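## Task

Take the milk bottle off the cart and stand it upright on the supply shelving's second level (the lowest level counts as the first), directly behind the water bottle already there, so it sits deeper from the front edge. Everything else on that level must stay on it, standing upright and not piled on anything. Open the gripper and move the arm away at the end. The robot must not topple or be left leaning, or the task fails. Anything that stays put only because the robot holds it at the end does not count.

## Robot and tools

ROBOT. A TidyBot++: a wheeled base (0.54 m long, 0.50 m wide, 0.38 m tall) carrying one seven-joint arm with a two-finger gripper. The shoulder sits 0.12 m ahead of the base centre, 0.68 m off the floor. Cameras: base_camera (644x364 pinhole) and wrist_camera (644x476 fisheye, looking along the hand). The arm begins folded, hand down, reaching up to 0.08 m beyond the base front with the elbow as high as 1.15 m. Occasionally a loose object gets a brief external nudge.

FRAMES. Base frame: origin on the floor below the base centre, x ahead, y to the left, z up. hand_pose is reported here, for the point between the finger pads; its z axis runs out along the fingers, its y axis is the opening direction. The odometry frame is the base frame as it was when the scene began. base_odometry counts wheel rotation only, so slip looks like motion; heading is positive leftward, -3.142 to 3.142. base_tilt is in degrees, forward and right positive. Expect drift of several cm and degrees over many moves, plus roughly 1 degree of fixed bias.

execute_actions(actions, cameras). actions is a list holding one action or nothing (empty list = just report state and images). An action may contain:
- base: one relative command only, measured from the base's latest reported position: translate_m (metres, forward +, -2 to 2), strafe_m (metres, left +, -2 to 2) or rotate_rad (radians, counter-clockwise from above +, -6.3 to 6.3). A base move that would need more than 8.667 s at its top speed is rejected.
- joints: absolute targets keyed by name, radians: joint_1_rad (any angle; whole arm about vertical, positive = clockwise from above, opposite to heading), joint_2_rad shoulder -2.249 to 2.249, joint_3_rad (any angle), joint_4_rad elbow -2.579 to 2.579, joint_5_rad (any angle), joint_6_rad wrist -2.099 to 2.099, joint_7_rad (any angle; hand down, positive = counter-clockwise from above; at 1.57 fingers open left/right), and gripper_pos 0 (open, ~85 mm gap) to 1 (closed); gap ≈ 85*(1-gripper_pos) mm. Unbounded joints go the short way, so turn them in steps under half a turn. Done tolerances: ±0.039 for joints 1-4, ±0.056 for 5-7, ±0.03 gripper.
- speeds: optional caps for this action only: translate_m and strafe_m 0.05-0.5 m/s, rotate_rad 0.1-1.57 rad/s (defaults are the maxima).
All parts start together. Anything omitted may keep pushing toward its earlier target. Unknown keys or out-of-range values reject the call with no motion. cameras: list of base_camera, wrist_camera or all; omitted/null means all, [] means none. The pictures line gives the image order. If a result reports a stop, the remaining motion calls in that same reply are skipped.

ARM GEOMETRY. Upper arm 0.42 m, forearm 0.31 m, hand 0.31 m. With joint_1_rad=0, joint_3_rad=3.14, joint_5_rad=0 the arm lies in the base's x-z plane; tilt from vertical (forward +) is joint_2 for the upper arm, joint_2-joint_4 for the forearm, joint_2-joint_4-joint_6 for the hand. Sum length*sin(tilt) for forward reach from the shoulder and length*cos(tilt) for height above it. A downward-pointing hand reaches at most about 0.94 m high, and only near the base. Closed fingertips reach ~20 mm past the hand point. Joints move at up to 1.39 rad/s (1.22 for joints 5-7).

wait(seconds): 0 to 10 s with no new command; returns state and images.
zoom_image(camera, region): enlarges [x0,y0,x1,y1] pixels of that camera's latest full image, at most 504x504.
finished_scene(scene): ends scene 1 or 2 irreversibly and reports success; the next task then appears. Before calling it, the bottle must stand freely with the gripper open and withdrawn.

RESULT LINES. base_status/joint_status per motion: done (base done means wheels turned fully, even if it slipped or was blocked short); off_target (stopped short, may still push); contact_stop or time_out (target dropped, holds in place); not_followed with "joint command not followed" and a cause means a self-collision check withheld the arm targets (gripper still acts; the robot may retry those targets later). Nothing checks the arm against the base. on_its_own lists uncommanded motion. motor_effort is percent of max per motor, bracket = peak during the last action; readings are noisy and biased. gripper off_target at 1 means something is held; done at 1 means empty. ARM HIT means a hard arm/base or arm/arm strike. MOTOR HOT warns at 60 °C; at 75 °C an OVER-TEMPERATURE FAULT makes the arm sag and keys show limit_stop_at_motor_heat; resend targets. Holding loads heats motors, even while you think, and heat partly carries into the next scene. A torque fault (joints 1-4 limit 104.5 N m, warning 56.7; joints 5-7 limit 51.3, warning 29.4) freezes the arm and gripper 10 s and skips the rest of the call; the base continues.

ACCURACY. Friction and load leave joints slightly off; resending the same target changes nothing. Correct by sending each joint last command + (wanted - read). Never command a loaded joint to its read angle, as it can sink. hand_pose may be 1-2 cm off; trust images. The robot holds the last command while you think.

AVOID. Dropping, slamming or shoving objects hard; knocking other shelf items over or off; driving while the arm is caught above ~0.8 m (tipping risk); horizontal pulls on a raised hand; driving the arm into things (torque faults). A blocked base keeps pushing until timeout. If leaning, retract the arm or back away. Keep fingers clear of the floor.

Each tool is called after "Call:" in YAML: its name, and indented under it one key for each argument.

## Session

Call:
execute_actions:
  actions: []

Scene clock: 0.00 s.
base_odometry: x=+0.000 y=+0.000 heading=+0.000 (m, m, rad; odometry frame)
base_tilt: forward=-0.1 right=-0.2 (deg)
base_status: not commanded
joint_positions: joint_1_rad=+0.019 joint_2_rad=-0.332 joint_3_rad=+3.118 joint_4_rad=-2.524 joint_5_rad=+0.003 joint_6_rad=-0.873 joint_7_rad=+1.586 gripper_pos=+0.000
joint_status: not commanded
motor_effort: joint_1_rad=+0 joint_2_rad=-1 joint_3_rad=-1 joint_4_rad=+13 joint_5_rad=-1 joint_6_rad=-1 joint_7_rad=+0 (%)
hand_pose: x=+0.2610 y=+0.0005 z=+0.5861 quat_wxyz=(+0.005, +0.999, +0.010, +0.038) (m; base frame)
pictures: base_camera, wrist_camera
Images, in order (width x height): base_camera 644x364, wrist_camera 644x476.

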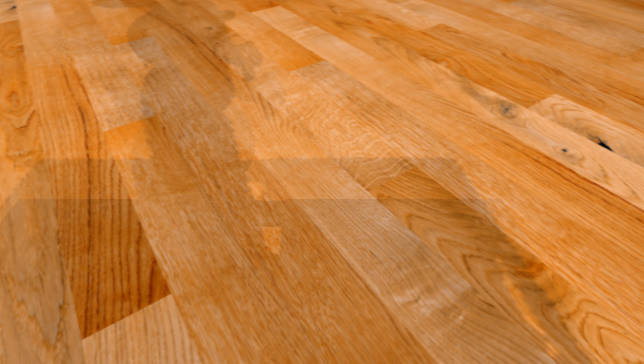

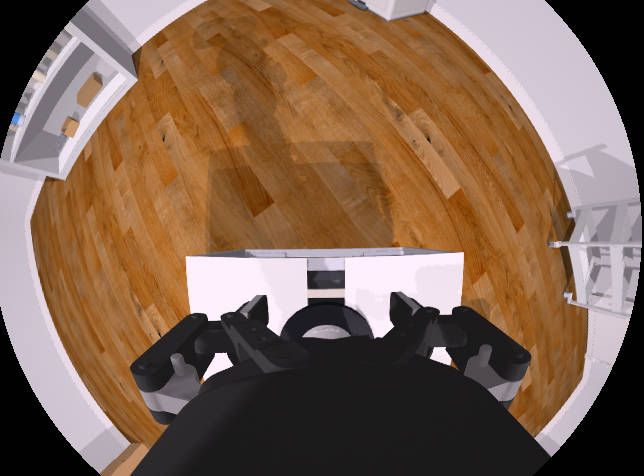

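Call:
execute_actions:
  actions:
    - {"base":{"rotate_rad":-1.57},"joints":{"joint_6_rad":0.5}}

Scene clock: 5.20 s.
base_odometry: x=+0.000 y=+0.000 heading=-1.570 (m, m, rad; odometry frame)
base_tilt: forward=+0.0 right=-0.2 (deg)
base_status: done
joint_positions: joint_1_rad=+0.019 joint_2_rad=-0.332 joint_3_rad=+3.118 joint_4_rad=-2.523 joint_5_rad=+0.003 joint_6_rad=+0.488 joint_7_rad=+1.586 gripper_pos=+0.000
joint_status: all done
motor_effort: joint_1_rad=+0(1) joint_2_rad=-6(7) joint_3_rad=-1(0) joint_4_rad=+19(19) joint_5_rad=-1(1) joint_6_rad=+6(7) joint_7_rad=+0(1) (%)
hand_pose: x=+0.5460 y=+0.0046 z=+0.8556 quat_wxyz=(+0.007, +0.752, +0.011, +0.659) (m; base frame)
pictures: base_camera, wrist_camera
Images, in order (width x height): base_camera 644x364, wrist_camera 644x476.

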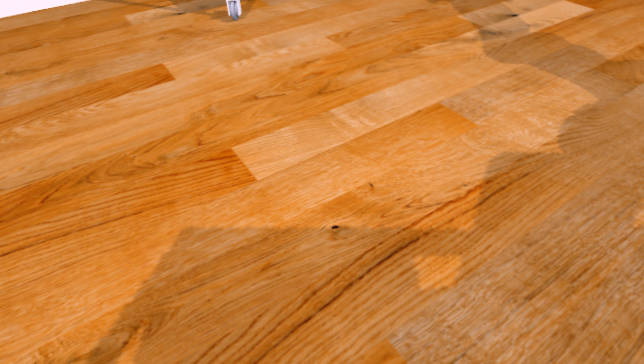

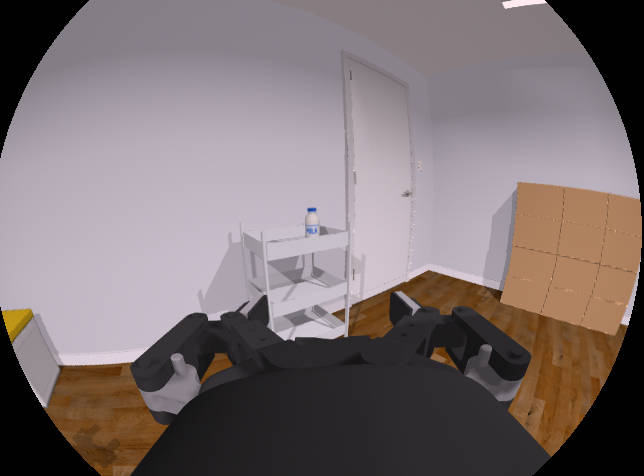

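Call:
execute_actions:
  actions:
    - {"base":{"rotate_rad":2.6}}
  cameras: ["wrist_camera"]

Call:
zoom_image:
  camera: "wrist_camera"
  region: [200, 120, 460, 340]

Scene clock: 11.80 s.
base_odometry: x=+0.000 y=+0.000 heading=+1.030 (m, m, rad; odometry frame)
base_tilt: forward=+0.0 right=-0.2 (deg)
base_status: done
joint_positions: joint_1_rad=+0.019 joint_2_rad=-0.332 joint_3_rad=+3.118 joint_4_rad=-2.523 joint_5_rad=+0.003 joint_6_rad=+0.488 joint_7_rad=+1.586 gripper_pos=+0.000
joint_status: not commanded
motor_effort: joint_1_rad=+0(1) joint_2_rad=-6(7) joint_3_rad=-1(1) joint_4_rad=+19(19) joint_5_rad=-1(1) joint_6_rad=+7(7) joint_7_rad=+0(0) (%)
hand_pose: x=+0.5460 y=+0.0043 z=+0.8556 quat_wxyz=(+0.007, +0.752, +0.011, +0.659) (m; base frame)
pictures: wrist_camera
Images, in order (width x height): wrist_camera 644x476.

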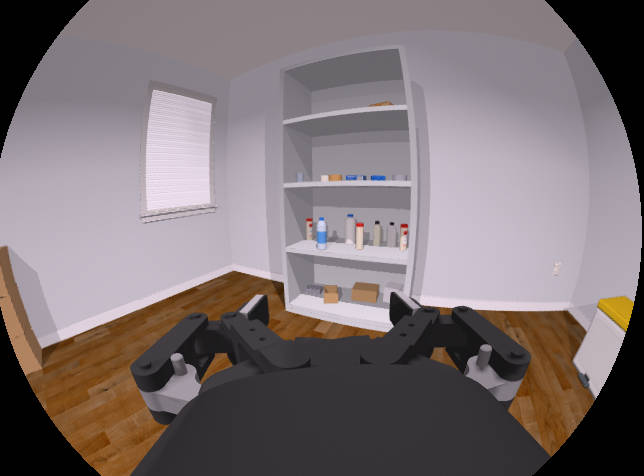

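Region (200, 120, 460, 340) of wrist_camera's 644x476 image, scaled by 1.938; it fills the top 426 rows of this view, and the rest is white.

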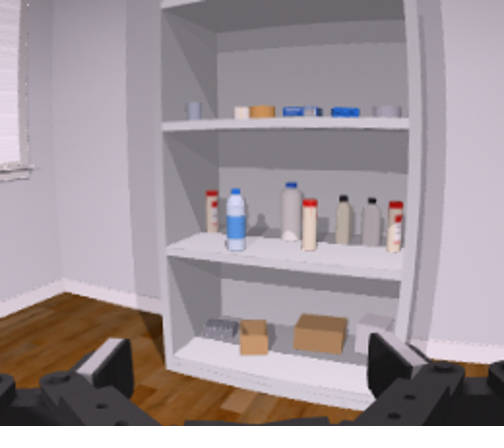

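Call:
execute_actions:
  actions:
    - {"base":{"rotate_rad":-2.6}}
  cameras: []

Call:
execute_actions:
  actions:
    - {"base":{"translate_m":0.5}}

Scene clock: 21.80 s.
base_odometry: x=+0.000 y=+0.000 heading=-1.570 (m, m, rad; odometry frame)
base_tilt: forward=-0.1 right=-0.2 (deg)
base_status: done
joint_positions: joint_1_rad=+0.019 joint_2_rad=-0.332 joint_3_rad=+3.118 joint_4_rad=-2.523 joint_5_rad=+0.003 joint_6_rad=+0.488 joint_7_rad=+1.586 gripper_pos=+0.000
joint_status: not commanded
motor_effort: joint_1_rad=+0(1) joint_2_rad=-6(7) joint_3_rad=-1(1) joint_4_rad=+19(19) joint_5_rad=-1(1) joint_6_rad=+7(7) joint_7_rad=+0(0) (%)
hand_pose: x=+0.5460 y=+0.0046 z=+0.8556 quat_wxyz=(+0.007, +0.752, +0.011, +0.659) (m; base frame)
pictures: none
No camera images: the call's "cameras" was empty. Leave "cameras" out to get every camera's image.

Scene clock: 24.17 s.
base_odometry: x=+0.000 y=-0.500 heading=-1.570 (m, m, rad; odometry frame)
base_tilt: forward=-0.1 right=-0.2 (deg)
base_status: done
joint_positions: joint_1_rad=+0.019 joint_2_rad=-0.329 joint_3_rad=+3.118 joint_4_rad=-2.523 joint_5_rad=+0.003 joint_6_rad=+0.488 joint_7_rad=+1.586 gripper_pos=+0.000
joint_status: not commanded
motor_effort: joint_1_rad=+0(0) joint_2_rad=-7(10) joint_3_rad=-1(1) joint_4_rad=+19(20) joint_5_rad=-1(1) joint_6_rad=+7(7) joint_7_rad=+1(0) (%)
hand_pose: x=+0.5465 y=+0.0046 z=+0.8544 quat_wxyz=(+0.007, +0.753, +0.011, +0.658) (m; base frame)
pictures: base_camera, wrist_camera
Images, in order (width x height): base_camera 644x364, wrist_camera 644x476.

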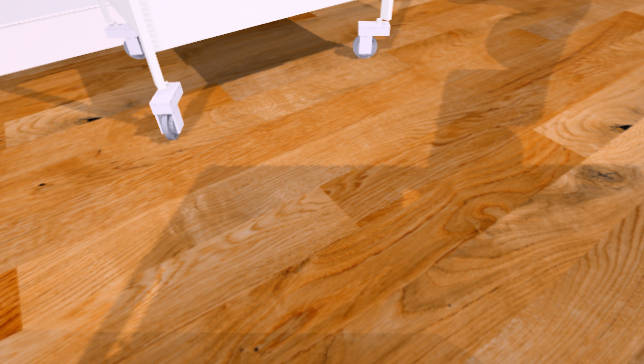

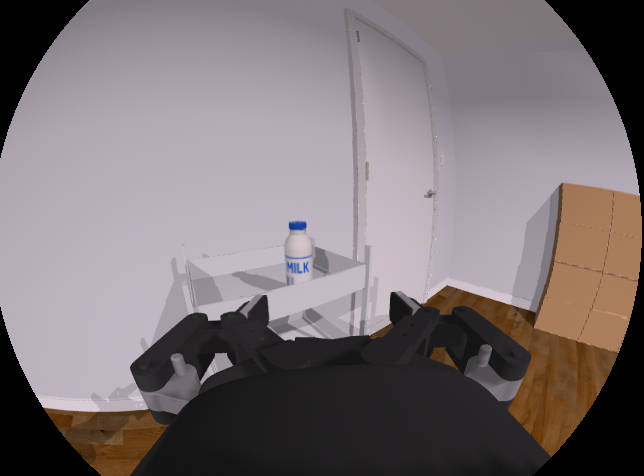

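Call:
execute_actions:
  actions:
    - {"base":{"strafe_m":0.065},"joints":{"joint_2_rad":0.157,"joint_4_rad":-2.221,"joint_6_rad":0.57}}

Scene clock: 32.57 s.
base_odometry: x=+0.065 y=-0.500 heading=-1.570 (m, m, rad; odometry frame)
base_tilt: forward=+0.0 right=-0.2 (deg)
base_status: done
joint_positions: joint_1_rad=+0.019 joint_2_rad=+0.150 joint_3_rad=+3.117 joint_4_rad=-2.239 joint_5_rad=+0.003 joint_6_rad=+0.535 joint_7_rad=+1.586 gripper_pos=+0.000
joint_status: all done
motor_effort: joint_1_rad=+0(1) joint_2_rad=-21(23) joint_3_rad=-1(1) joint_4_rad=+16(20) joint_5_rad=-1(2) joint_6_rad=+6(7) joint_7_rad=+0(0) (%)
hand_pose: x=+0.6954 y=+0.0042 z=+0.7815 quat_wxyz=(+0.002, +0.800, +0.008, +0.600) (m; base frame)
pictures: base_camera, wrist_camera
Images, in order (width x height): base_camera 644x364, wrist_camera 644x476.

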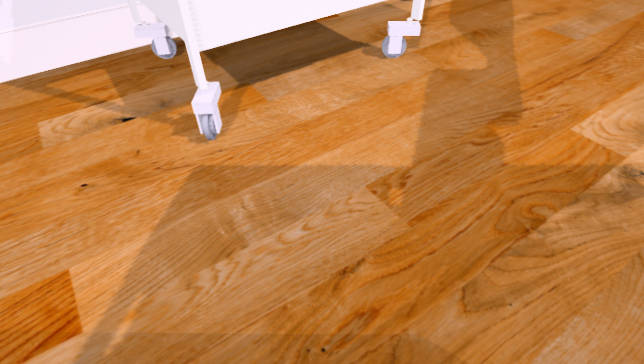

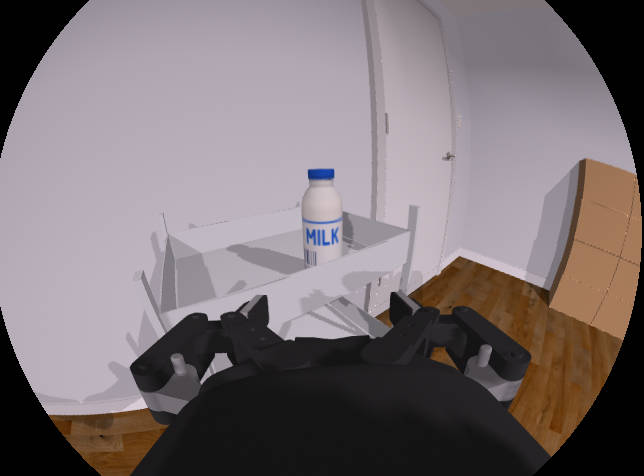

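Call:
execute_actions:
  actions:
    - {"base":{"translate_m":0.13},"joints":{"joint_1_rad":-0.02},"speeds":{"translate_m":0.2}}

Scene clock: 37.30 s.
base_odometry: x=+0.065 y=-0.630 heading=-1.570 (m, m, rad; odometry frame)
base_tilt: forward=+0.0 right=-0.2 (deg)
base_status: done
joint_positions: joint_1_rad=-0.010 joint_2_rad=+0.151 joint_3_rad=+3.117 joint_4_rad=-2.235 joint_5_rad=+0.003 joint_6_rad=+0.537 joint_7_rad=+1.586 gripper_pos=+0.000
joint_status: all done
motor_effort: joint_1_rad=+0(2) joint_2_rad=-21(23) joint_3_rad=-1(2) joint_4_rad=+16(18) joint_5_rad=-1(1) joint_6_rad=+6(7) joint_7_rad=+0(0) (%)
hand_pose: x=+0.6966 y=+0.0211 z=+0.7836 quat_wxyz=(-0.007, +0.798, +0.020, +0.602) (m; base frame)
pictures: base_camera, wrist_camera
Images, in order (width x height): base_camera 644x364, wrist_camera 644x476.

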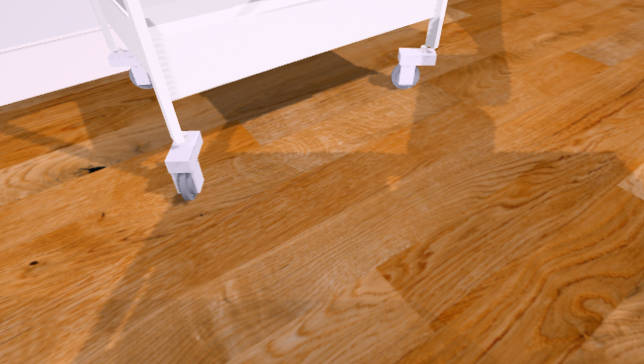

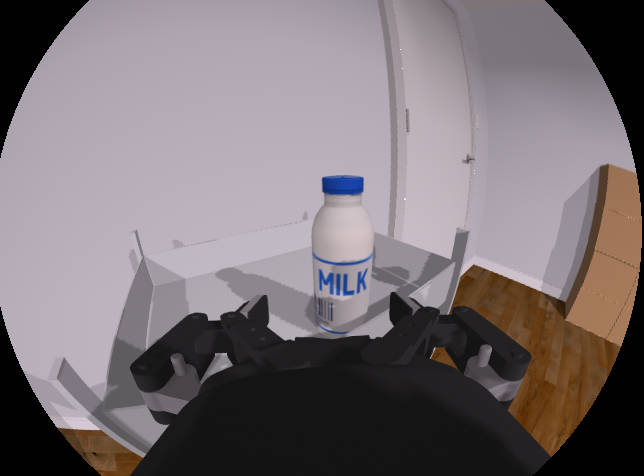

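Call:
execute_actions:
  actions:
    - {"base":{"strafe_m":-0.011}}
  cameras: []

Call:
execute_actions:
  actions:
    - {"base":{"translate_m":0.07},"speeds":{"translate_m":0.1}}
  cameras: ["wrist_camera"]

Scene clock: 46.83 s.
base_odometry: x=+0.054 y=-0.630 heading=-1.570 (m, m, rad; odometry frame)
base_tilt: forward=+0.0 right=-0.2 (deg)
base_status: done
joint_positions: joint_1_rad=-0.011 joint_2_rad=+0.151 joint_3_rad=+3.118 joint_4_rad=-2.235 joint_5_rad=+0.003 joint_6_rad=+0.537 joint_7_rad=+1.586 gripper_pos=+0.000
joint_status: not commanded
motor_effort: joint_1_rad=-1(1) joint_2_rad=-22(23) joint_3_rad=-2(3) joint_4_rad=+16(17) joint_5_rad=-1(2) joint_6_rad=+6(7) joint_7_rad=+0(1) (%)
hand_pose: x=+0.6966 y=+0.0217 z=+0.7837 quat_wxyz=(-0.007, +0.798, +0.020, +0.602) (m; base frame)
pictures: none
No camera images: the call's "cameras" was empty. Leave "cameras" out to get every camera's image.

Scene clock: 48.10 s.
base_odometry: x=+0.054 y=-0.701 heading=-1.570 (m, m, rad; odometry frame)
base_tilt: forward=+0.0 right=-0.2 (deg)
base_status: done
joint_positions: joint_1_rad=-0.011 joint_2_rad=+0.152 joint_3_rad=+3.118 joint_4_rad=-2.233 joint_5_rad=+0.003 joint_6_rad=+0.538 joint_7_rad=+1.586 gripper_pos=+0.000
joint_status: not commanded
motor_effort: joint_1_rad=+0(1) joint_2_rad=-22(24) joint_3_rad=-1(1) joint_4_rad=+17(17) joint_5_rad=+0(2) joint_6_rad=+6(7) joint_7_rad=+0(0) (%)
hand_pose: x=+0.6972 y=+0.0217 z=+0.7838 quat_wxyz=(-0.007, +0.798, +0.020, +0.603) (m; base frame)
pictures: wrist_camera
Images, in order (width x height): wrist_camera 644x476.

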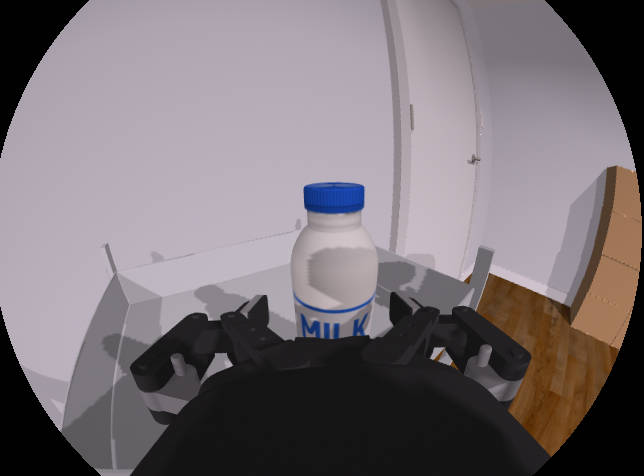

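Call:
execute_actions:
  actions:
    - {"base":{"translate_m":0.04},"joints":{"joint_2_rad":0.19},"speeds":{"translate_m":0.08}}
  cameras: ["wrist_camera"]

Call:
execute_actions:
  actions:
    - {"joints":{"gripper_pos":1}}
  cameras: ["wrist_camera"]

Scene clock: 53.43 s.
base_odometry: x=+0.054 y=-0.741 heading=-1.570 (m, m, rad; odometry frame)
base_tilt: forward=+0.0 right=-0.2 (deg)
base_status: done
joint_positions: joint_1_rad=-0.011 joint_2_rad=+0.181 joint_3_rad=+3.118 joint_4_rad=-2.231 joint_5_rad=+0.003 joint_6_rad=+0.538 joint_7_rad=+1.586 gripper_pos=+0.000
joint_status: all done
motor_effort: joint_1_rad=+0(1) joint_2_rad=-22(24) joint_3_rad=-1(2) joint_4_rad=+16(18) joint_5_rad=+0(1) joint_6_rad=+6(7) joint_7_rad=+1(1) (%)
hand_pose: x=+0.7006 y=+0.0217 z=+0.7685 quat_wxyz=(-0.007, +0.806, +0.020, +0.592) (m; base frame)
pictures: wrist_camera
Images, in order (width x height): wrist_camera 644x476.

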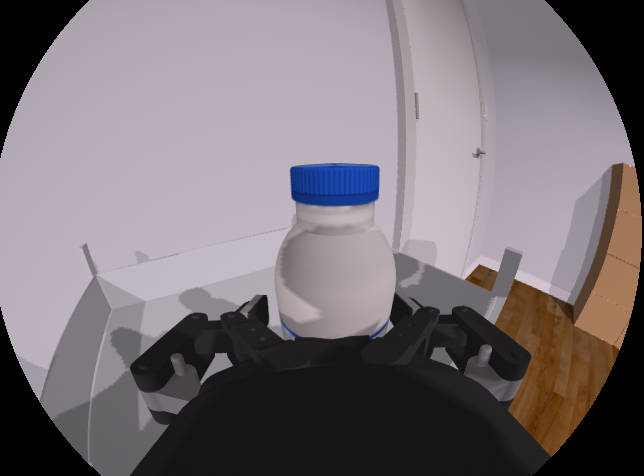

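Scene clock: 54.53 s.
base_odometry: x=+0.054 y=-0.741 heading=-1.570 (m, m, rad; odometry frame)
base_tilt: forward=+0.0 right=-0.2 (deg)
base_status: not commanded
joint_positions: joint_1_rad=-0.011 joint_2_rad=+0.181 joint_3_rad=+3.118 joint_4_rad=-2.231 joint_5_rad=+0.003 joint_6_rad=+0.539 joint_7_rad=+1.586 gripper_pos=+0.272
joint_status: gripper_pos off_target (ended at +0.272, target +1.000)
motor_effort: joint_1_rad=+0(1) joint_2_rad=-22(23) joint_3_rad=-1(3) joint_4_rad=+16(16) joint_5_rad=+0(0) joint_6_rad=+6(6) joint_7_rad=+1(1) (%)
hand_pose: x=+0.7007 y=+0.0217 z=+0.7689 quat_wxyz=(-0.007, +0.805, +0.020, +0.593) (m; base frame)
pictures: wrist_camera
Images, in order (width x height): wrist_camera 644x476.

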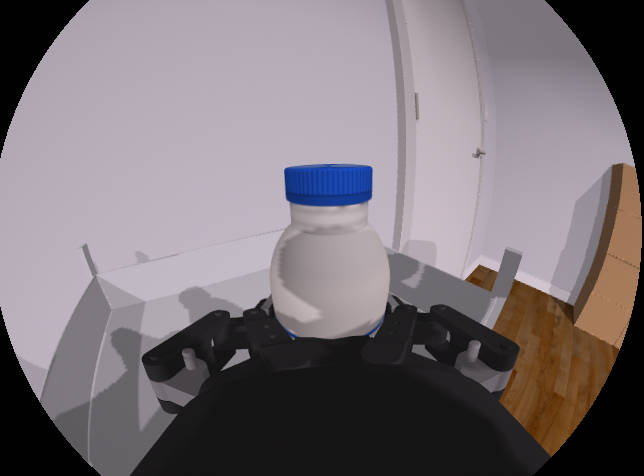

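Call:
execute_actions:
  actions:
    - {"joints":{"joint_2_rad":-0.02,"joint_4_rad":-1.93,"joint_6_rad":0.06}}
  cameras: []

Call:
execute_actions:
  actions:
    - {"base":{"translate_m":-1.0}}
  cameras: []

Call:
execute_actions:
  actions:
    - {"base":{"rotate_rad":2.9},"speeds":{"rotate_rad":1.2}}

Scene clock: 60.70 s.
base_odometry: x=+0.054 y=-0.741 heading=-1.570 (m, m, rad; odometry frame)
base_tilt: forward=+0.0 right=-0.2 (deg)
base_status: not commanded
joint_positions: joint_1_rad=-0.011 joint_2_rad=+0.008 joint_3_rad=+3.118 joint_4_rad=-1.966 joint_5_rad=+0.003 joint_6_rad=+0.068 joint_7_rad=+1.586 gripper_pos=+0.272
joint_status: all done
motor_effort: joint_1_rad=+0(0) joint_2_rad=-25(31) joint_3_rad=-1(1) joint_4_rad=+25(27) joint_5_rad=-1(1) joint_6_rad=+10(10) joint_7_rad=+1(1) (%)
hand_pose: x=+0.7048 y=+0.0220 z=+0.8772 quat_wxyz=(-0.005, +0.815, +0.022, +0.580) (m; base frame)
pictures: none
No camera images: the call's "cameras" was empty. Leave "cameras" out to get every camera's image.

Scene clock: 64.23 s.
base_odometry: x=+0.054 y=+0.259 heading=-1.570 (m, m, rad; odometry frame)
base_tilt: forward=+0.0 right=-0.2 (deg)
base_status: done
joint_positions: joint_1_rad=-0.012 joint_2_rad=+0.010 joint_3_rad=+3.118 joint_4_rad=-1.965 joint_5_rad=+0.003 joint_6_rad=+0.065 joint_7_rad=+1.586 gripper_pos=+0.272
joint_status: not commanded
motor_effort: joint_1_rad=+0(4) joint_2_rad=-25(29) joint_3_rad=-1(3) joint_4_rad=+25(27) joint_5_rad=-1(1) joint_6_rad=+10(11) joint_7_rad=+0(0) (%)
hand_pose: x=+0.7050 y=+0.0222 z=+0.8756 quat_wxyz=(-0.005, +0.816, +0.022, +0.578) (m; base frame)
pictures: none
No camera images: the call's "cameras" was empty. Leave "cameras" out to get every camera's image.

Scene clock: 67.70 s.
base_odometry: x=+0.054 y=+0.259 heading=+1.330 (m, m, rad; odometry frame)
base_tilt: forward=+0.0 right=-0.2 (deg)
base_status: done
joint_positions: joint_1_rad=-0.020 joint_2_rad=+0.010 joint_3_rad=+3.115 joint_4_rad=-1.965 joint_5_rad=+0.003 joint_6_rad=+0.065 joint_7_rad=+1.586 gripper_pos=+0.272
joint_status: not commanded
motor_effort: joint_1_rad=+0(3) joint_2_rad=-25(27) joint_3_rad=-1(4) joint_4_rad=+26(26) joint_5_rad=-1(1) joint_6_rad=+10(10) joint_7_rad=+1(0) (%)
hand_pose: x=+0.7047 y=+0.0285 z=+0.8756 quat_wxyz=(-0.008, +0.816, +0.026, +0.578) (m; base frame)
pictures: base_camera, wrist_camera
Images, in order (width x height): base_camera 644x364, wrist_camera 644x476.

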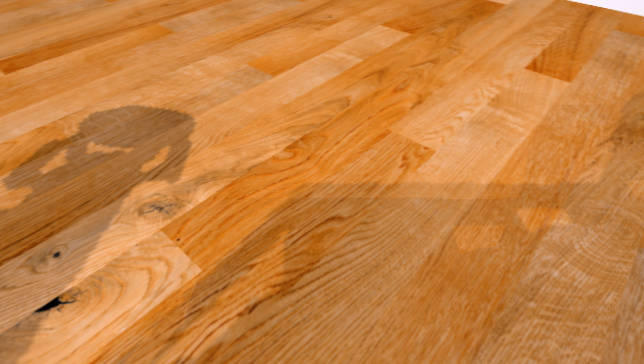

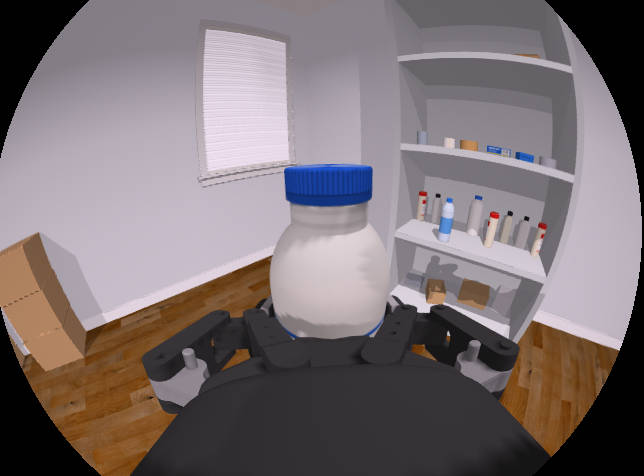

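Call:
execute_actions:
  actions:
    - {"base":{"rotate_rad":-0.78},"speeds":{"rotate_rad":1.2}}
  cameras: []

Call:
execute_actions:
  actions:
    - {"base":{"strafe_m":0.45},"joints":{"joint_1_rad":-0.5}}

Scene clock: 79.63 s.
base_odometry: x=+0.054 y=+0.259 heading=+0.550 (m, m, rad; odometry frame)
base_tilt: forward=+0.0 right=-0.2 (deg)
base_status: done
joint_positions: joint_1_rad=-0.015 joint_2_rad=+0.010 joint_3_rad=+3.123 joint_4_rad=-1.965 joint_5_rad=+0.003 joint_6_rad=+0.065 joint_7_rad=+1.586 gripper_pos=+0.272
joint_status: not commanded
motor_effort: joint_1_rad=+0(4) joint_2_rad=-25(27) joint_3_rad=-1(5) joint_4_rad=+26(25) joint_5_rad=-1(2) joint_6_rad=+10(10) joint_7_rad=+0(1) (%)
hand_pose: x=+0.7051 y=+0.0210 z=+0.8756 quat_wxyz=(-0.005, +0.816, +0.021, +0.578) (m; base frame)
pictures: none
No camera images: the call's "cameras" was empty. Leave "cameras" out to get every camera's image.

Scene clock: 81.90 s.
base_odometry: x=-0.181 y=+0.644 heading=+0.549 (m, m, rad; odometry frame)
base_tilt: forward=-0.1 right=-0.2 (deg)
base_status: done
joint_positions: joint_1_rad=-0.500 joint_2_rad=+0.010 joint_3_rad=+3.114 joint_4_rad=-1.965 joint_5_rad=+0.003 joint_6_rad=+0.065 joint_7_rad=+1.586 gripper_pos=+0.272
joint_status: all done
motor_effort: joint_1_rad=+0(3) joint_2_rad=-26(27) joint_3_rad=-1(4) joint_4_rad=+26(26) joint_5_rad=-1(1) joint_6_rad=+10(10) joint_7_rad=+0(0) (%)
hand_pose: x=+0.6249 y=+0.2965 z=+0.8756 quat_wxyz=(-0.146, +0.786, +0.220, +0.559) (m; base frame)
pictures: base_camera, wrist_camera
Images, in order (width x height): base_camera 644x364, wrist_camera 644x476.

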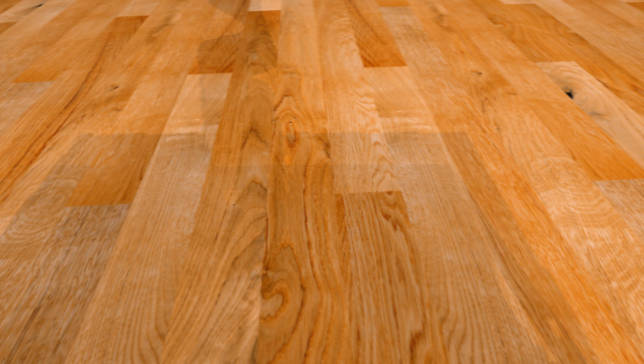

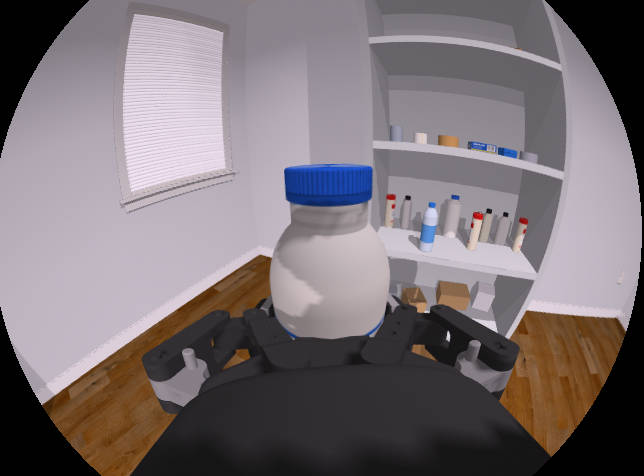

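Call:
execute_actions:
  actions:
    - {"base":{"rotate_rad":0.05}}
  cameras: []

Call:
execute_actions:
  actions:
    - {"base":{"translate_m":0.45}}

Scene clock: 88.37 s.
base_odometry: x=-0.181 y=+0.644 heading=+0.599 (m, m, rad; odometry frame)
base_tilt: forward=+0.0 right=-0.2 (deg)
base_status: done
joint_positions: joint_1_rad=-0.505 joint_2_rad=+0.010 joint_3_rad=+3.112 joint_4_rad=-1.965 joint_5_rad=+0.003 joint_6_rad=+0.065 joint_7_rad=+1.586 gripper_pos=+0.272
joint_status: not commanded
motor_effort: joint_1_rad=+0(3) joint_2_rad=-25(27) joint_3_rad=-1(4) joint_4_rad=+25(26) joint_5_rad=-1(2) joint_6_rad=+10(10) joint_7_rad=+0(0) (%)
hand_pose: x=+0.6231 y=+0.2995 z=+0.8755 quat_wxyz=(-0.147, +0.785, +0.222, +0.559) (m; base frame)
pictures: none
No camera images: the call's "cameras" was empty. Leave "cameras" out to get every camera's image.

Scene clock: 90.63 s.
base_odometry: x=+0.191 y=+0.898 heading=+0.600 (m, m, rad; odometry frame)
base_tilt: forward=+0.0 right=-0.2 (deg)
base_status: done
joint_positions: joint_1_rad=-0.504 joint_2_rad=+0.012 joint_3_rad=+3.113 joint_4_rad=-1.965 joint_5_rad=+0.003 joint_6_rad=+0.064 joint_7_rad=+1.586 gripper_pos=+0.272
joint_status: not commanded
motor_effort: joint_1_rad=+0(1) joint_2_rad=-26(29) joint_3_rad=-1(3) joint_4_rad=+25(27) joint_5_rad=-1(1) joint_6_rad=+10(11) joint_7_rad=+0(0) (%)
hand_pose: x=+0.6237 y=+0.2992 z=+0.8741 quat_wxyz=(-0.147, +0.786, +0.222, +0.557) (m; base frame)
pictures: base_camera, wrist_camera
Images, in order (width x height): base_camera 644x364, wrist_camera 644x476.

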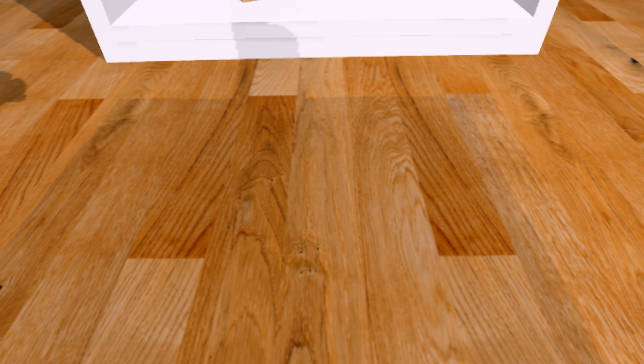

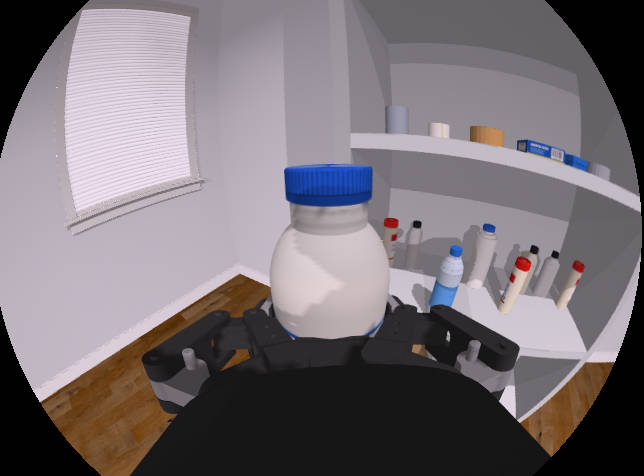

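Call:
execute_actions:
  actions:
    - {"base":{"strafe_m":0.3},"joints":{"joint_1_rad":0.03,"joint_2_rad":0.24,"joint_4_rad":-2.26,"joint_6_rad":0.69}}

Scene clock: 109.13 s.
base_odometry: x=+0.021 y=+1.146 heading=+0.600 (m, m, rad; odometry frame)
base_tilt: forward=-0.1 right=-0.2 (deg)
base_status: done
joint_positions: joint_1_rad=+0.015 joint_2_rad=+0.256 joint_3_rad=+3.113 joint_4_rad=-2.267 joint_5_rad=+0.003 joint_6_rad=+0.631 joint_7_rad=+1.586 gripper_pos=+0.272
joint_status: joint_6_rad off_target (ended at +0.631, target +0.690); the others done
motor_effort: joint_1_rad=+0(2) joint_2_rad=-29(31) joint_3_rad=-1(3) joint_4_rad=+19(27) joint_5_rad=+0(1) joint_6_rad=+10(11) joint_7_rad=+1(0) (%)
hand_pose: x=+0.7027 y=+0.0088 z=+0.7345 quat_wxyz=(-0.002, +0.811, +0.011, +0.585) (m; base frame)
pictures: base_camera, wrist_camera
Images, in order (width x height): base_camera 644x364, wrist_camera 644x476.

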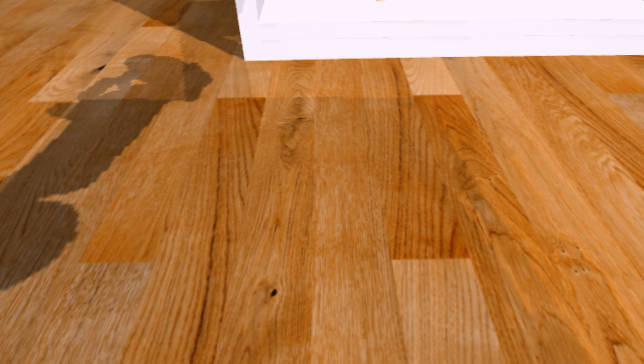

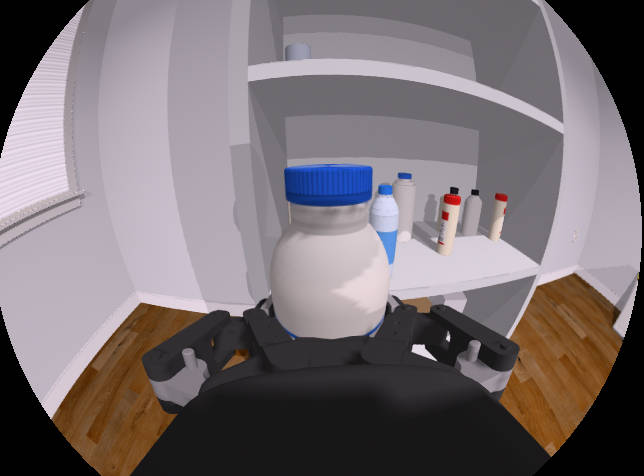

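Call:
execute_actions:
  actions:
    - {"base":{"translate_m":0.44},"joints":{"joint_6_rad":0.71},"speeds":{"translate_m":0.25}}

Scene clock: 117.73 s.
base_odometry: x=+0.384 y=+1.394 heading=+0.600 (m, m, rad; odometry frame)
base_tilt: forward=+0.0 right=-0.2 (deg)
base_status: done
joint_positions: joint_1_rad=+0.015 joint_2_rad=+0.259 joint_3_rad=+3.113 joint_4_rad=-2.272 joint_5_rad=+0.003 joint_6_rad=+0.651 joint_7_rad=+1.586 gripper_pos=+0.272
joint_status: joint_6_rad off_target (ended at +0.651, target +0.710)
motor_effort: joint_1_rad=+0(1) joint_2_rad=-28(31) joint_3_rad=-1(2) joint_4_rad=+19(20) joint_5_rad=-1(1) joint_6_rad=+10(11) joint_7_rad=+0(0) (%)
hand_pose: x=+0.7032 y=+0.0087 z=+0.7361 quat_wxyz=(-0.002, +0.808, +0.010, +0.590) (m; base frame)
pictures: base_camera, wrist_camera
Images, in order (width x height): base_camera 644x364, wrist_camera 644x476.

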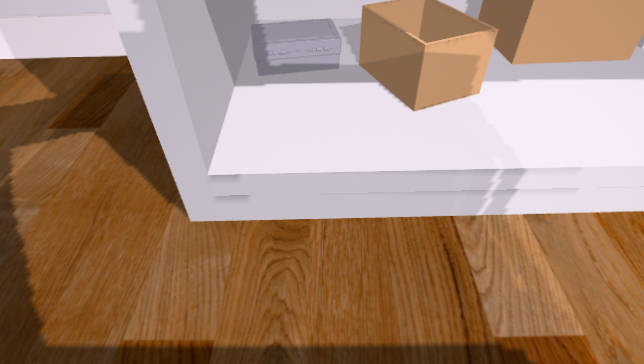

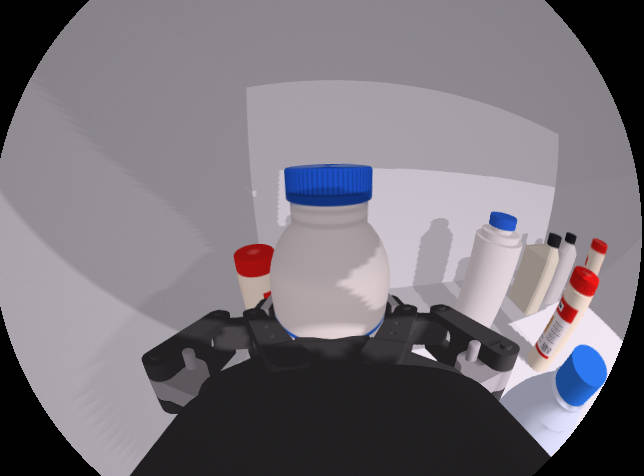

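Call:
execute_actions:
  actions:
    - {"base":{"translate_m":-0.05},"speeds":{"translate_m":0.1}}
  cameras: []

Call:
execute_actions:
  actions:
    - {"base":{"strafe_m":0.025},"joints":{"joint_2_rad":0.38,"joint_6_rad":0.855},"speeds":{"strafe_m":0.1}}
  cameras: ["wrist_camera"]

Scene clock: 124.90 s.
base_odometry: x=+0.343 y=+1.366 heading=+0.600 (m, m, rad; odometry frame)
base_tilt: forward=-0.1 right=-0.2 (deg)
base_status: done
joint_positions: joint_1_rad=+0.015 joint_2_rad=+0.262 joint_3_rad=+3.113 joint_4_rad=-2.274 joint_5_rad=+0.003 joint_6_rad=+0.651 joint_7_rad=+1.586 gripper_pos=+0.272
joint_status: not commanded
motor_effort: joint_1_rad=+0(1) joint_2_rad=-29(31) joint_3_rad=-2(2) joint_4_rad=+19(20) joint_5_rad=-1(0) joint_6_rad=+10(10) joint_7_rad=+0(1) (%)
hand_pose: x=+0.7026 y=+0.0087 z=+0.7340 quat_wxyz=(-0.002, +0.809, +0.010, +0.588) (m; base frame)
pictures: none
No camera images: the call's "cameras" was empty. Leave "cameras" out to get every camera's image.

Scene clock: 125.97 s.
base_odometry: x=+0.329 y=+1.387 heading=+0.600 (m, m, rad; odometry frame)
base_tilt: forward=+0.0 right=-0.2 (deg)
base_status: done
joint_positions: joint_1_rad=+0.022 joint_2_rad=+0.406 joint_3_rad=+3.113 joint_4_rad=-2.274 joint_5_rad=+0.003 joint_6_rad=+0.793 joint_7_rad=+1.586 gripper_pos=+0.272
joint_status: joint_6_rad off_target (ended at +0.793, target +0.855); the others done
motor_effort: joint_1_rad=+1(2) joint_2_rad=-32(34) joint_3_rad=-2(3) joint_4_rad=+16(19) joint_5_rad=-1(2) joint_6_rad=+10(11) joint_7_rad=+0(1) (%)
hand_pose: x=+0.7207 y=+0.0045 z=+0.6905 quat_wxyz=(-0.002, +0.809, +0.006, +0.587) (m; base frame)
pictures: wrist_camera
Images, in order (width x height): wrist_camera 644x476.

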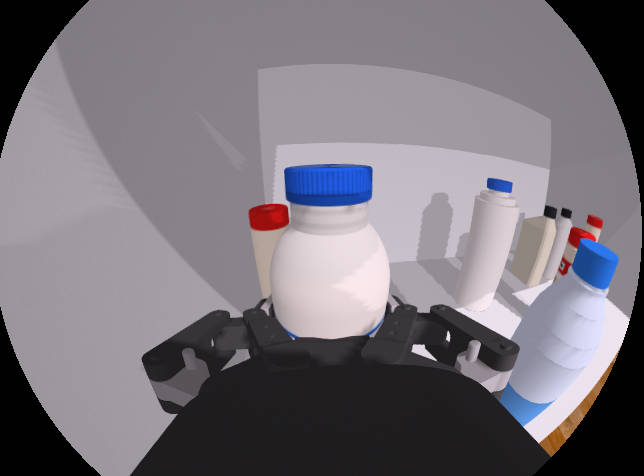

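Call:
execute_actions:
  actions:
    - {"joints":{"joint_2_rad":0.44,"joint_6_rad":0.93}}
  cameras: []

Call:
execute_actions:
  actions:
    - {"joints":{"joint_2_rad":0.49,"joint_6_rad":0.98}}
  cameras: ["wrist_camera"]

Scene clock: 130.47 s.
base_odometry: x=+0.329 y=+1.387 heading=+0.600 (m, m, rad; odometry frame)
base_tilt: forward=+0.0 right=-0.2 (deg)
base_status: not commanded
joint_positions: joint_1_rad=+0.022 joint_2_rad=+0.459 joint_3_rad=+3.113 joint_4_rad=-2.274 joint_5_rad=+0.003 joint_6_rad=+0.871 joint_7_rad=+1.586 gripper_pos=+0.272
joint_status: joint_6_rad off_target (ended at +0.871, target +0.930); the others done
motor_effort: joint_1_rad=+0(0) joint_2_rad=-33(34) joint_3_rad=-2(2) joint_4_rad=+15(16) joint_5_rad=-1(2) joint_6_rad=+10(10) joint_7_rad=+0(0) (%)
hand_pose: x=+0.7282 y=+0.0042 z=+0.6811 quat_wxyz=(-0.002, +0.802, +0.005, +0.597) (m; base frame)
pictures: none
No camera images: the call's "cameras" was empty. Leave "cameras" out to get every camera's image.

Scene clock: 131.27 s.
base_odometry: x=+0.329 y=+1.387 heading=+0.600 (m, m, rad; odometry frame)
base_tilt: forward=+0.0 right=-0.2 (deg)
base_status: not commanded
joint_positions: joint_1_rad=+0.022 joint_2_rad=+0.510 joint_3_rad=+3.113 joint_4_rad=-2.274 joint_5_rad=+0.003 joint_6_rad=+0.920 joint_7_rad=+1.586 gripper_pos=+0.272
joint_status: joint_6_rad off_target (ended at +0.920, target +0.980); the others done
motor_effort: joint_1_rad=+0(0) joint_2_rad=-34(36) joint_3_rad=-2(2) joint_4_rad=+14(15) joint_5_rad=-1(1) joint_6_rad=+10(11) joint_7_rad=+0(0) (%)
hand_pose: x=+0.7321 y=+0.0041 z=+0.6651 quat_wxyz=(-0.002, +0.803, +0.005, +0.596) (m; base frame)
pictures: wrist_camera
Images, in order (width x height): wrist_camera 644x476.

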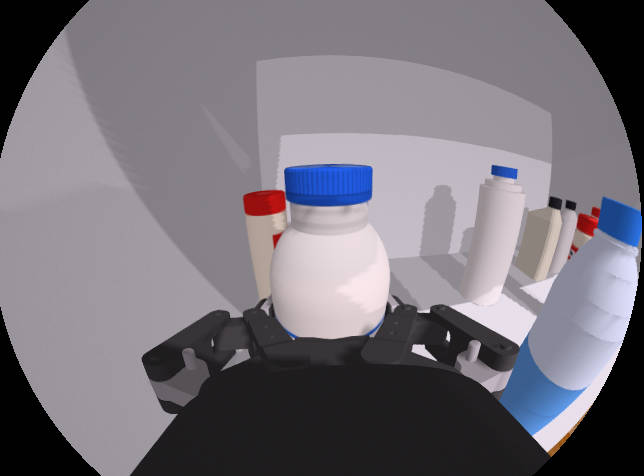

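Call:
execute_actions:
  actions:
    - {"joints":{"joint_2_rad":0.535,"joint_6_rad":1.015}}
  cameras: []

Scene clock: 134.63 s.
base_odometry: x=+0.329 y=+1.387 heading=+0.600 (m, m, rad; odometry frame)
base_tilt: forward=+0.0 right=-0.2 (deg)
base_status: not commanded
joint_positions: joint_1_rad=+0.022 joint_2_rad=+0.554 joint_3_rad=+3.113 joint_4_rad=-2.274 joint_5_rad=+0.003 joint_6_rad=+0.955 joint_7_rad=+1.586 gripper_pos=+0.272
joint_status: joint_6_rad off_target (ended at +0.955, target +1.015); the others done
motor_effort: joint_1_rad=+0(0) joint_2_rad=-34(36) joint_3_rad=-2(2) joint_4_rad=+14(15) joint_5_rad=-1(1) joint_6_rad=+10(11) joint_7_rad=+0(0) (%)
hand_pose: x=+0.7341 y=+0.0040 z=+0.6479 quat_wxyz=(-0.003, +0.806, +0.004, +0.592) (m; base frame)
pictures: none
No camera images: the call's "cameras" was empty. Leave "cameras" out to get every camera's image.

Call:
execute_actions:
  actions:
    - {"joints":{"joint_2_rad":0.58,"joint_6_rad":1.06}}
  cameras: ["wrist_camera"]

Scene clock: 139.03 s.
base_odometry: x=+0.329 y=+1.387 heading=+0.600 (m, m, rad; odometry frame)
base_tilt: forward=+0.0 right=-0.2 (deg)
base_status: not commanded
joint_positions: joint_1_rad=+0.022 joint_2_rad=+0.593 joint_3_rad=+3.113 joint_4_rad=-2.274 joint_5_rad=+0.003 joint_6_rad=+1.007 joint_7_rad=+1.586 gripper_pos=+0.272
joint_status: all done
motor_effort: joint_1_rad=+0(0) joint_2_rad=-34(36) joint_3_rad=-2(2) joint_4_rad=+12(14) joint_5_rad=-1(1) joint_6_rad=+10(10) joint_7_rad=+1(0) (%)
hand_pose: x=+0.7375 y=+0.0038 z=+0.6396 quat_wxyz=(-0.003, +0.802, +0.003, +0.598) (m; base frame)
pictures: wrist_camera
Images, in order (width x height): wrist_camera 644x476.

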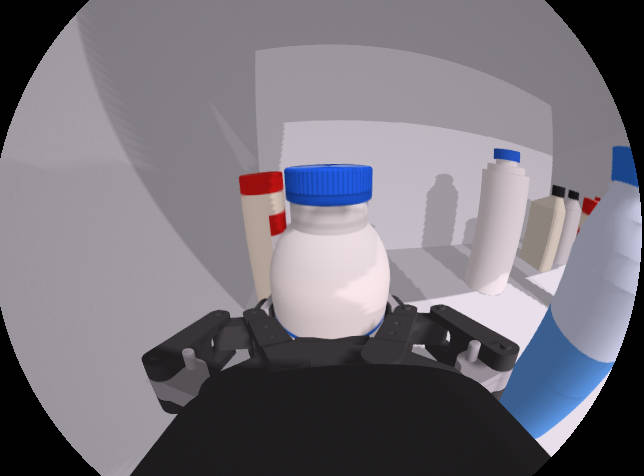

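Beginning contact. Slightly more, release, retreat.

Call:
execute_actions:
  actions:
    - {"joints":{"joint_2_rad":0.6}}
  cameras: []

Call:
execute_actions:
  actions:
    - {"joints":{"gripper_pos":0}}
  cameras: []

Call:
execute_actions:
  actions:
    - {"base":{"translate_m":-0.22},"speeds":{"translate_m":0.2}}
  cameras: ["wrist_camera"]

Scene clock: 144.03 s.
base_odometry: x=+0.329 y=+1.387 heading=+0.600 (m, m, rad; odometry frame)
base_tilt: forward=+0.0 right=-0.2 (deg)
base_status: not commanded
joint_positions: joint_1_rad=+0.022 joint_2_rad=+0.596 joint_3_rad=+3.113 joint_4_rad=-2.274 joint_5_rad=+0.003 joint_6_rad=+1.013 joint_7_rad=+1.586 gripper_pos=+0.272
joint_status: all done
motor_effort: joint_1_rad=+0(0) joint_2_rad=-32(35) joint_3_rad=-3(2) joint_4_rad=+12(13) joint_5_rad=+0(1) joint_6_rad=+8(10) joint_7_rad=+0(0) (%)
hand_pose: x=+0.7379 y=+0.0038 z=+0.6395 quat_wxyz=(-0.003, +0.801, +0.003, +0.599) (m; base frame)
pictures: none
No camera images: the call's "cameras" was empty. Leave "cameras" out to get every camera's image.

Scene clock: 145.13 s.
base_odometry: x=+0.329 y=+1.387 heading=+0.600 (m, m, rad; odometry frame)
base_tilt: forward=-0.1 right=-0.2 (deg)
base_status: not commanded
joint_positions: joint_1_rad=+0.022 joint_2_rad=+0.597 joint_3_rad=+3.113 joint_4_rad=-2.272 joint_5_rad=+0.003 joint_6_rad=+1.026 joint_7_rad=+1.586 gripper_pos=+0.000
joint_status: all done
motor_effort: joint_1_rad=+0(0) joint_2_rad=-30(32) joint_3_rad=-2(2) joint_4_rad=+9(11) joint_5_rad=-1(1) joint_6_rad=+7(8) joint_7_rad=+0(0) (%)
hand_pose: x=+0.7396 y=+0.0037 z=+0.6439 quat_wxyz=(-0.003, +0.796, +0.003, +0.605) (m; base frame)
pictures: none
No camera images: the call's "cameras" was empty. Leave "cameras" out to get every camera's image.

Scene clock: 147.00 s.
base_odometry: x=+0.147 y=+1.263 heading=+0.600 (m, m, rad; odometry frame)
base_tilt: forward=+0.0 right=-0.2 (deg)
base_status: done
joint_positions: joint_1_rad=+0.022 joint_2_rad=+0.597 joint_3_rad=+3.113 joint_4_rad=-2.271 joint_5_rad=+0.003 joint_6_rad=+1.027 joint_7_rad=+1.586 gripper_pos=+0.000
joint_status: not commanded
motor_effort: joint_1_rad=+0(1) joint_2_rad=-29(32) joint_3_rad=-2(2) joint_4_rad=+10(11) joint_5_rad=-1(1) joint_6_rad=+6(7) joint_7_rad=+0(0) (%)
hand_pose: x=+0.7402 y=+0.0037 z=+0.6447 quat_wxyz=(-0.003, +0.796, +0.003, +0.606) (m; base frame)
pictures: wrist_camera
Images, in order (width x height): wrist_camera 644x476.

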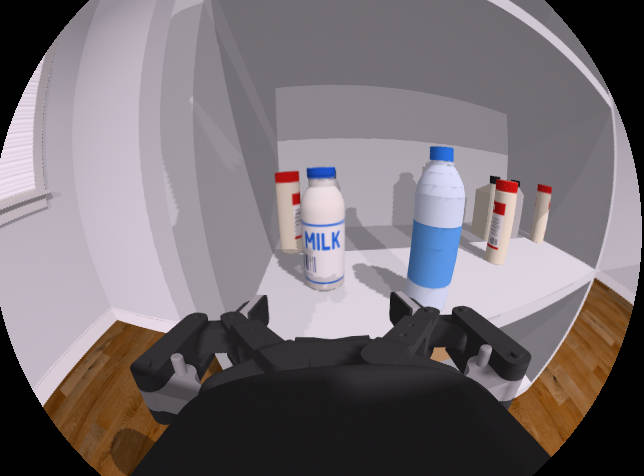

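Call:
execute_actions:
  actions:
    - {"base":{"strafe_m":-0.14},"speeds":{"strafe_m":0.2}}
  cameras: ["wrist_camera"]

Scene clock: 151.00 s.
base_odometry: x=+0.226 y=+1.147 heading=+0.600 (m, m, rad; odometry frame)
base_tilt: forward=+0.0 right=-0.2 (deg)
base_status: done
joint_positions: joint_1_rad=+0.026 joint_2_rad=+0.597 joint_3_rad=+3.113 joint_4_rad=-2.271 joint_5_rad=+0.003 joint_6_rad=+1.027 joint_7_rad=+1.586 gripper_pos=+0.000
joint_status: not commanded
motor_effort: joint_1_rad=+0(3) joint_2_rad=-30(30) joint_3_rad=-2(3) joint_4_rad=+9(9) joint_5_rad=-1(0) joint_6_rad=+6(7) joint_7_rad=+0(0) (%)
hand_pose: x=+0.7403 y=+0.0012 z=+0.6447 quat_wxyz=(-0.001, +0.796, +0.002, +0.606) (m; base frame)
pictures: wrist_camera
Images, in order (width x height): wrist_camera 644x476.

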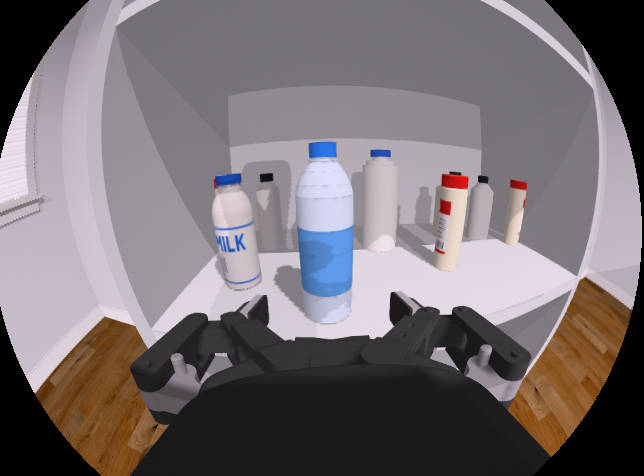

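Call:
execute_actions:
  actions:
    - {"base":{"translate_m":0.135},"speeds":{"translate_m":0.12}}
  cameras: ["wrist_camera"]

Call:
execute_actions:
  actions:
    - {"joints":{"gripper_pos":1}}
  cameras: []

Call:
execute_actions:
  actions:
    - {"joints":{"joint_2_rad":0.52}}
  cameras: []

Call:
execute_actions:
  actions:
    - {"base":{"translate_m":-0.02},"speeds":{"translate_m":0.1}}
  cameras: ["wrist_camera"]

Scene clock: 160.13 s.
base_odometry: x=+0.338 y=+1.223 heading=+0.599 (m, m, rad; odometry frame)
base_tilt: forward=+0.0 right=-0.2 (deg)
base_status: done
joint_positions: joint_1_rad=+0.026 joint_2_rad=+0.597 joint_3_rad=+3.113 joint_4_rad=-2.270 joint_5_rad=+0.003 joint_6_rad=+1.028 joint_7_rad=+1.586 gripper_pos=+0.000
joint_status: not commanded
motor_effort: joint_1_rad=+0(1) joint_2_rad=-30(32) joint_3_rad=-2(2) joint_4_rad=+10(10) joint_5_rad=-1(1) joint_6_rad=+6(6) joint_7_rad=+0(0) (%)
hand_pose: x=+0.7408 y=+0.0012 z=+0.6454 quat_wxyz=(-0.001, +0.795, +0.002, +0.607) (m; base frame)
pictures: wrist_camera
Images, in order (width x height): wrist_camera 644x476.

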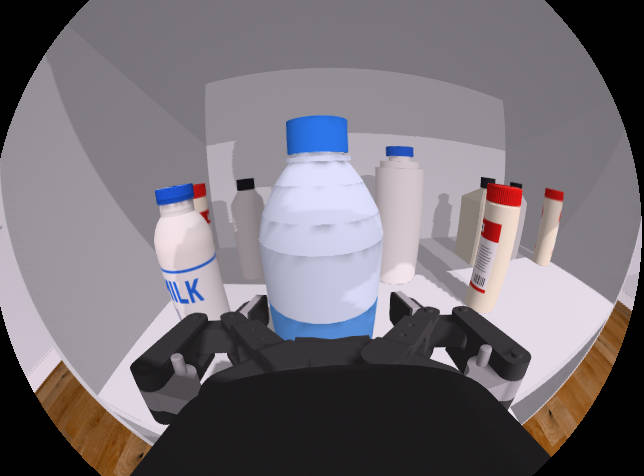

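Scene clock: 161.23 s.
base_odometry: x=+0.338 y=+1.223 heading=+0.599 (m, m, rad; odometry frame)
base_tilt: forward=+0.0 right=-0.2 (deg)
base_status: not commanded
joint_positions: joint_1_rad=+0.026 joint_2_rad=+0.597 joint_3_rad=+3.113 joint_4_rad=-2.270 joint_5_rad=+0.003 joint_6_rad=+1.030 joint_7_rad=+1.586 gripper_pos=+0.296
joint_status: gripper_pos off_target (ended at +0.296, target +1.000)
motor_effort: joint_1_rad=+1(3) joint_2_rad=-30(30) joint_3_rad=-2(3) joint_4_rad=+11(10) joint_5_rad=-1(3) joint_6_rad=+7(7) joint_7_rad=+0(0) (%)
hand_pose: x=+0.7410 y=+0.0012 z=+0.6461 quat_wxyz=(-0.001, +0.794, +0.002, +0.607) (m; base frame)
pictures: none
No camera images: the call's "cameras" was empty. Leave "cameras" out to get every camera's image.

Scene clock: 162.20 s.
base_odometry: x=+0.338 y=+1.223 heading=+0.599 (m, m, rad; odometry frame)
base_tilt: forward=+0.0 right=-0.2 (deg)
base_status: not commanded
joint_positions: joint_1_rad=+0.026 joint_2_rad=+0.566 joint_3_rad=+3.113 joint_4_rad=-2.274 joint_5_rad=+0.003 joint_6_rad=+1.030 joint_7_rad=+1.586 gripper_pos=+0.296
joint_status: joint_2_rad off_target (ended at +0.566, target +0.520)
motor_effort: joint_1_rad=+0(0) joint_2_rad=-35(38) joint_3_rad=-2(2) joint_4_rad=+15(14) joint_5_rad=-1(2) joint_6_rad=+11(11) joint_7_rad=+0(0) (%)
hand_pose: x=+0.7403 y=+0.0012 z=+0.6637 quat_wxyz=(-0.001, +0.786, +0.002, +0.618) (m; base frame)
pictures: none
No camera images: the call's "cameras" was empty. Leave "cameras" out to get every camera's image.

Scene clock: 162.97 s.
base_odometry: x=+0.321 y=+1.212 heading=+0.599 (m, m, rad; odometry frame)
base_tilt: forward=+0.0 right=-0.2 (deg)
base_status: done
joint_positions: joint_1_rad=+0.026 joint_2_rad=+0.560 joint_3_rad=+3.113 joint_4_rad=-2.279 joint_5_rad=+0.003 joint_6_rad=+1.030 joint_7_rad=+1.586 gripper_pos=+0.296
joint_status: not commanded
motor_effort: joint_1_rad=+0(1) joint_2_rad=-35(37) joint_3_rad=-2(3) joint_4_rad=+14(16) joint_5_rad=-1(0) joint_6_rad=+11(11) joint_7_rad=+0(1) (%)
hand_pose: x=+0.7384 y=+0.0012 z=+0.6649 quat_wxyz=(-0.001, +0.786, +0.002, +0.618) (m; base frame)
pictures: wrist_camera
Images, in order (width x height): wrist_camera 644x476.

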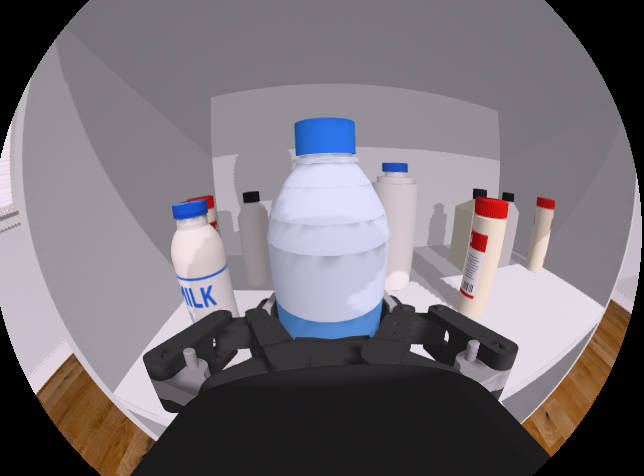

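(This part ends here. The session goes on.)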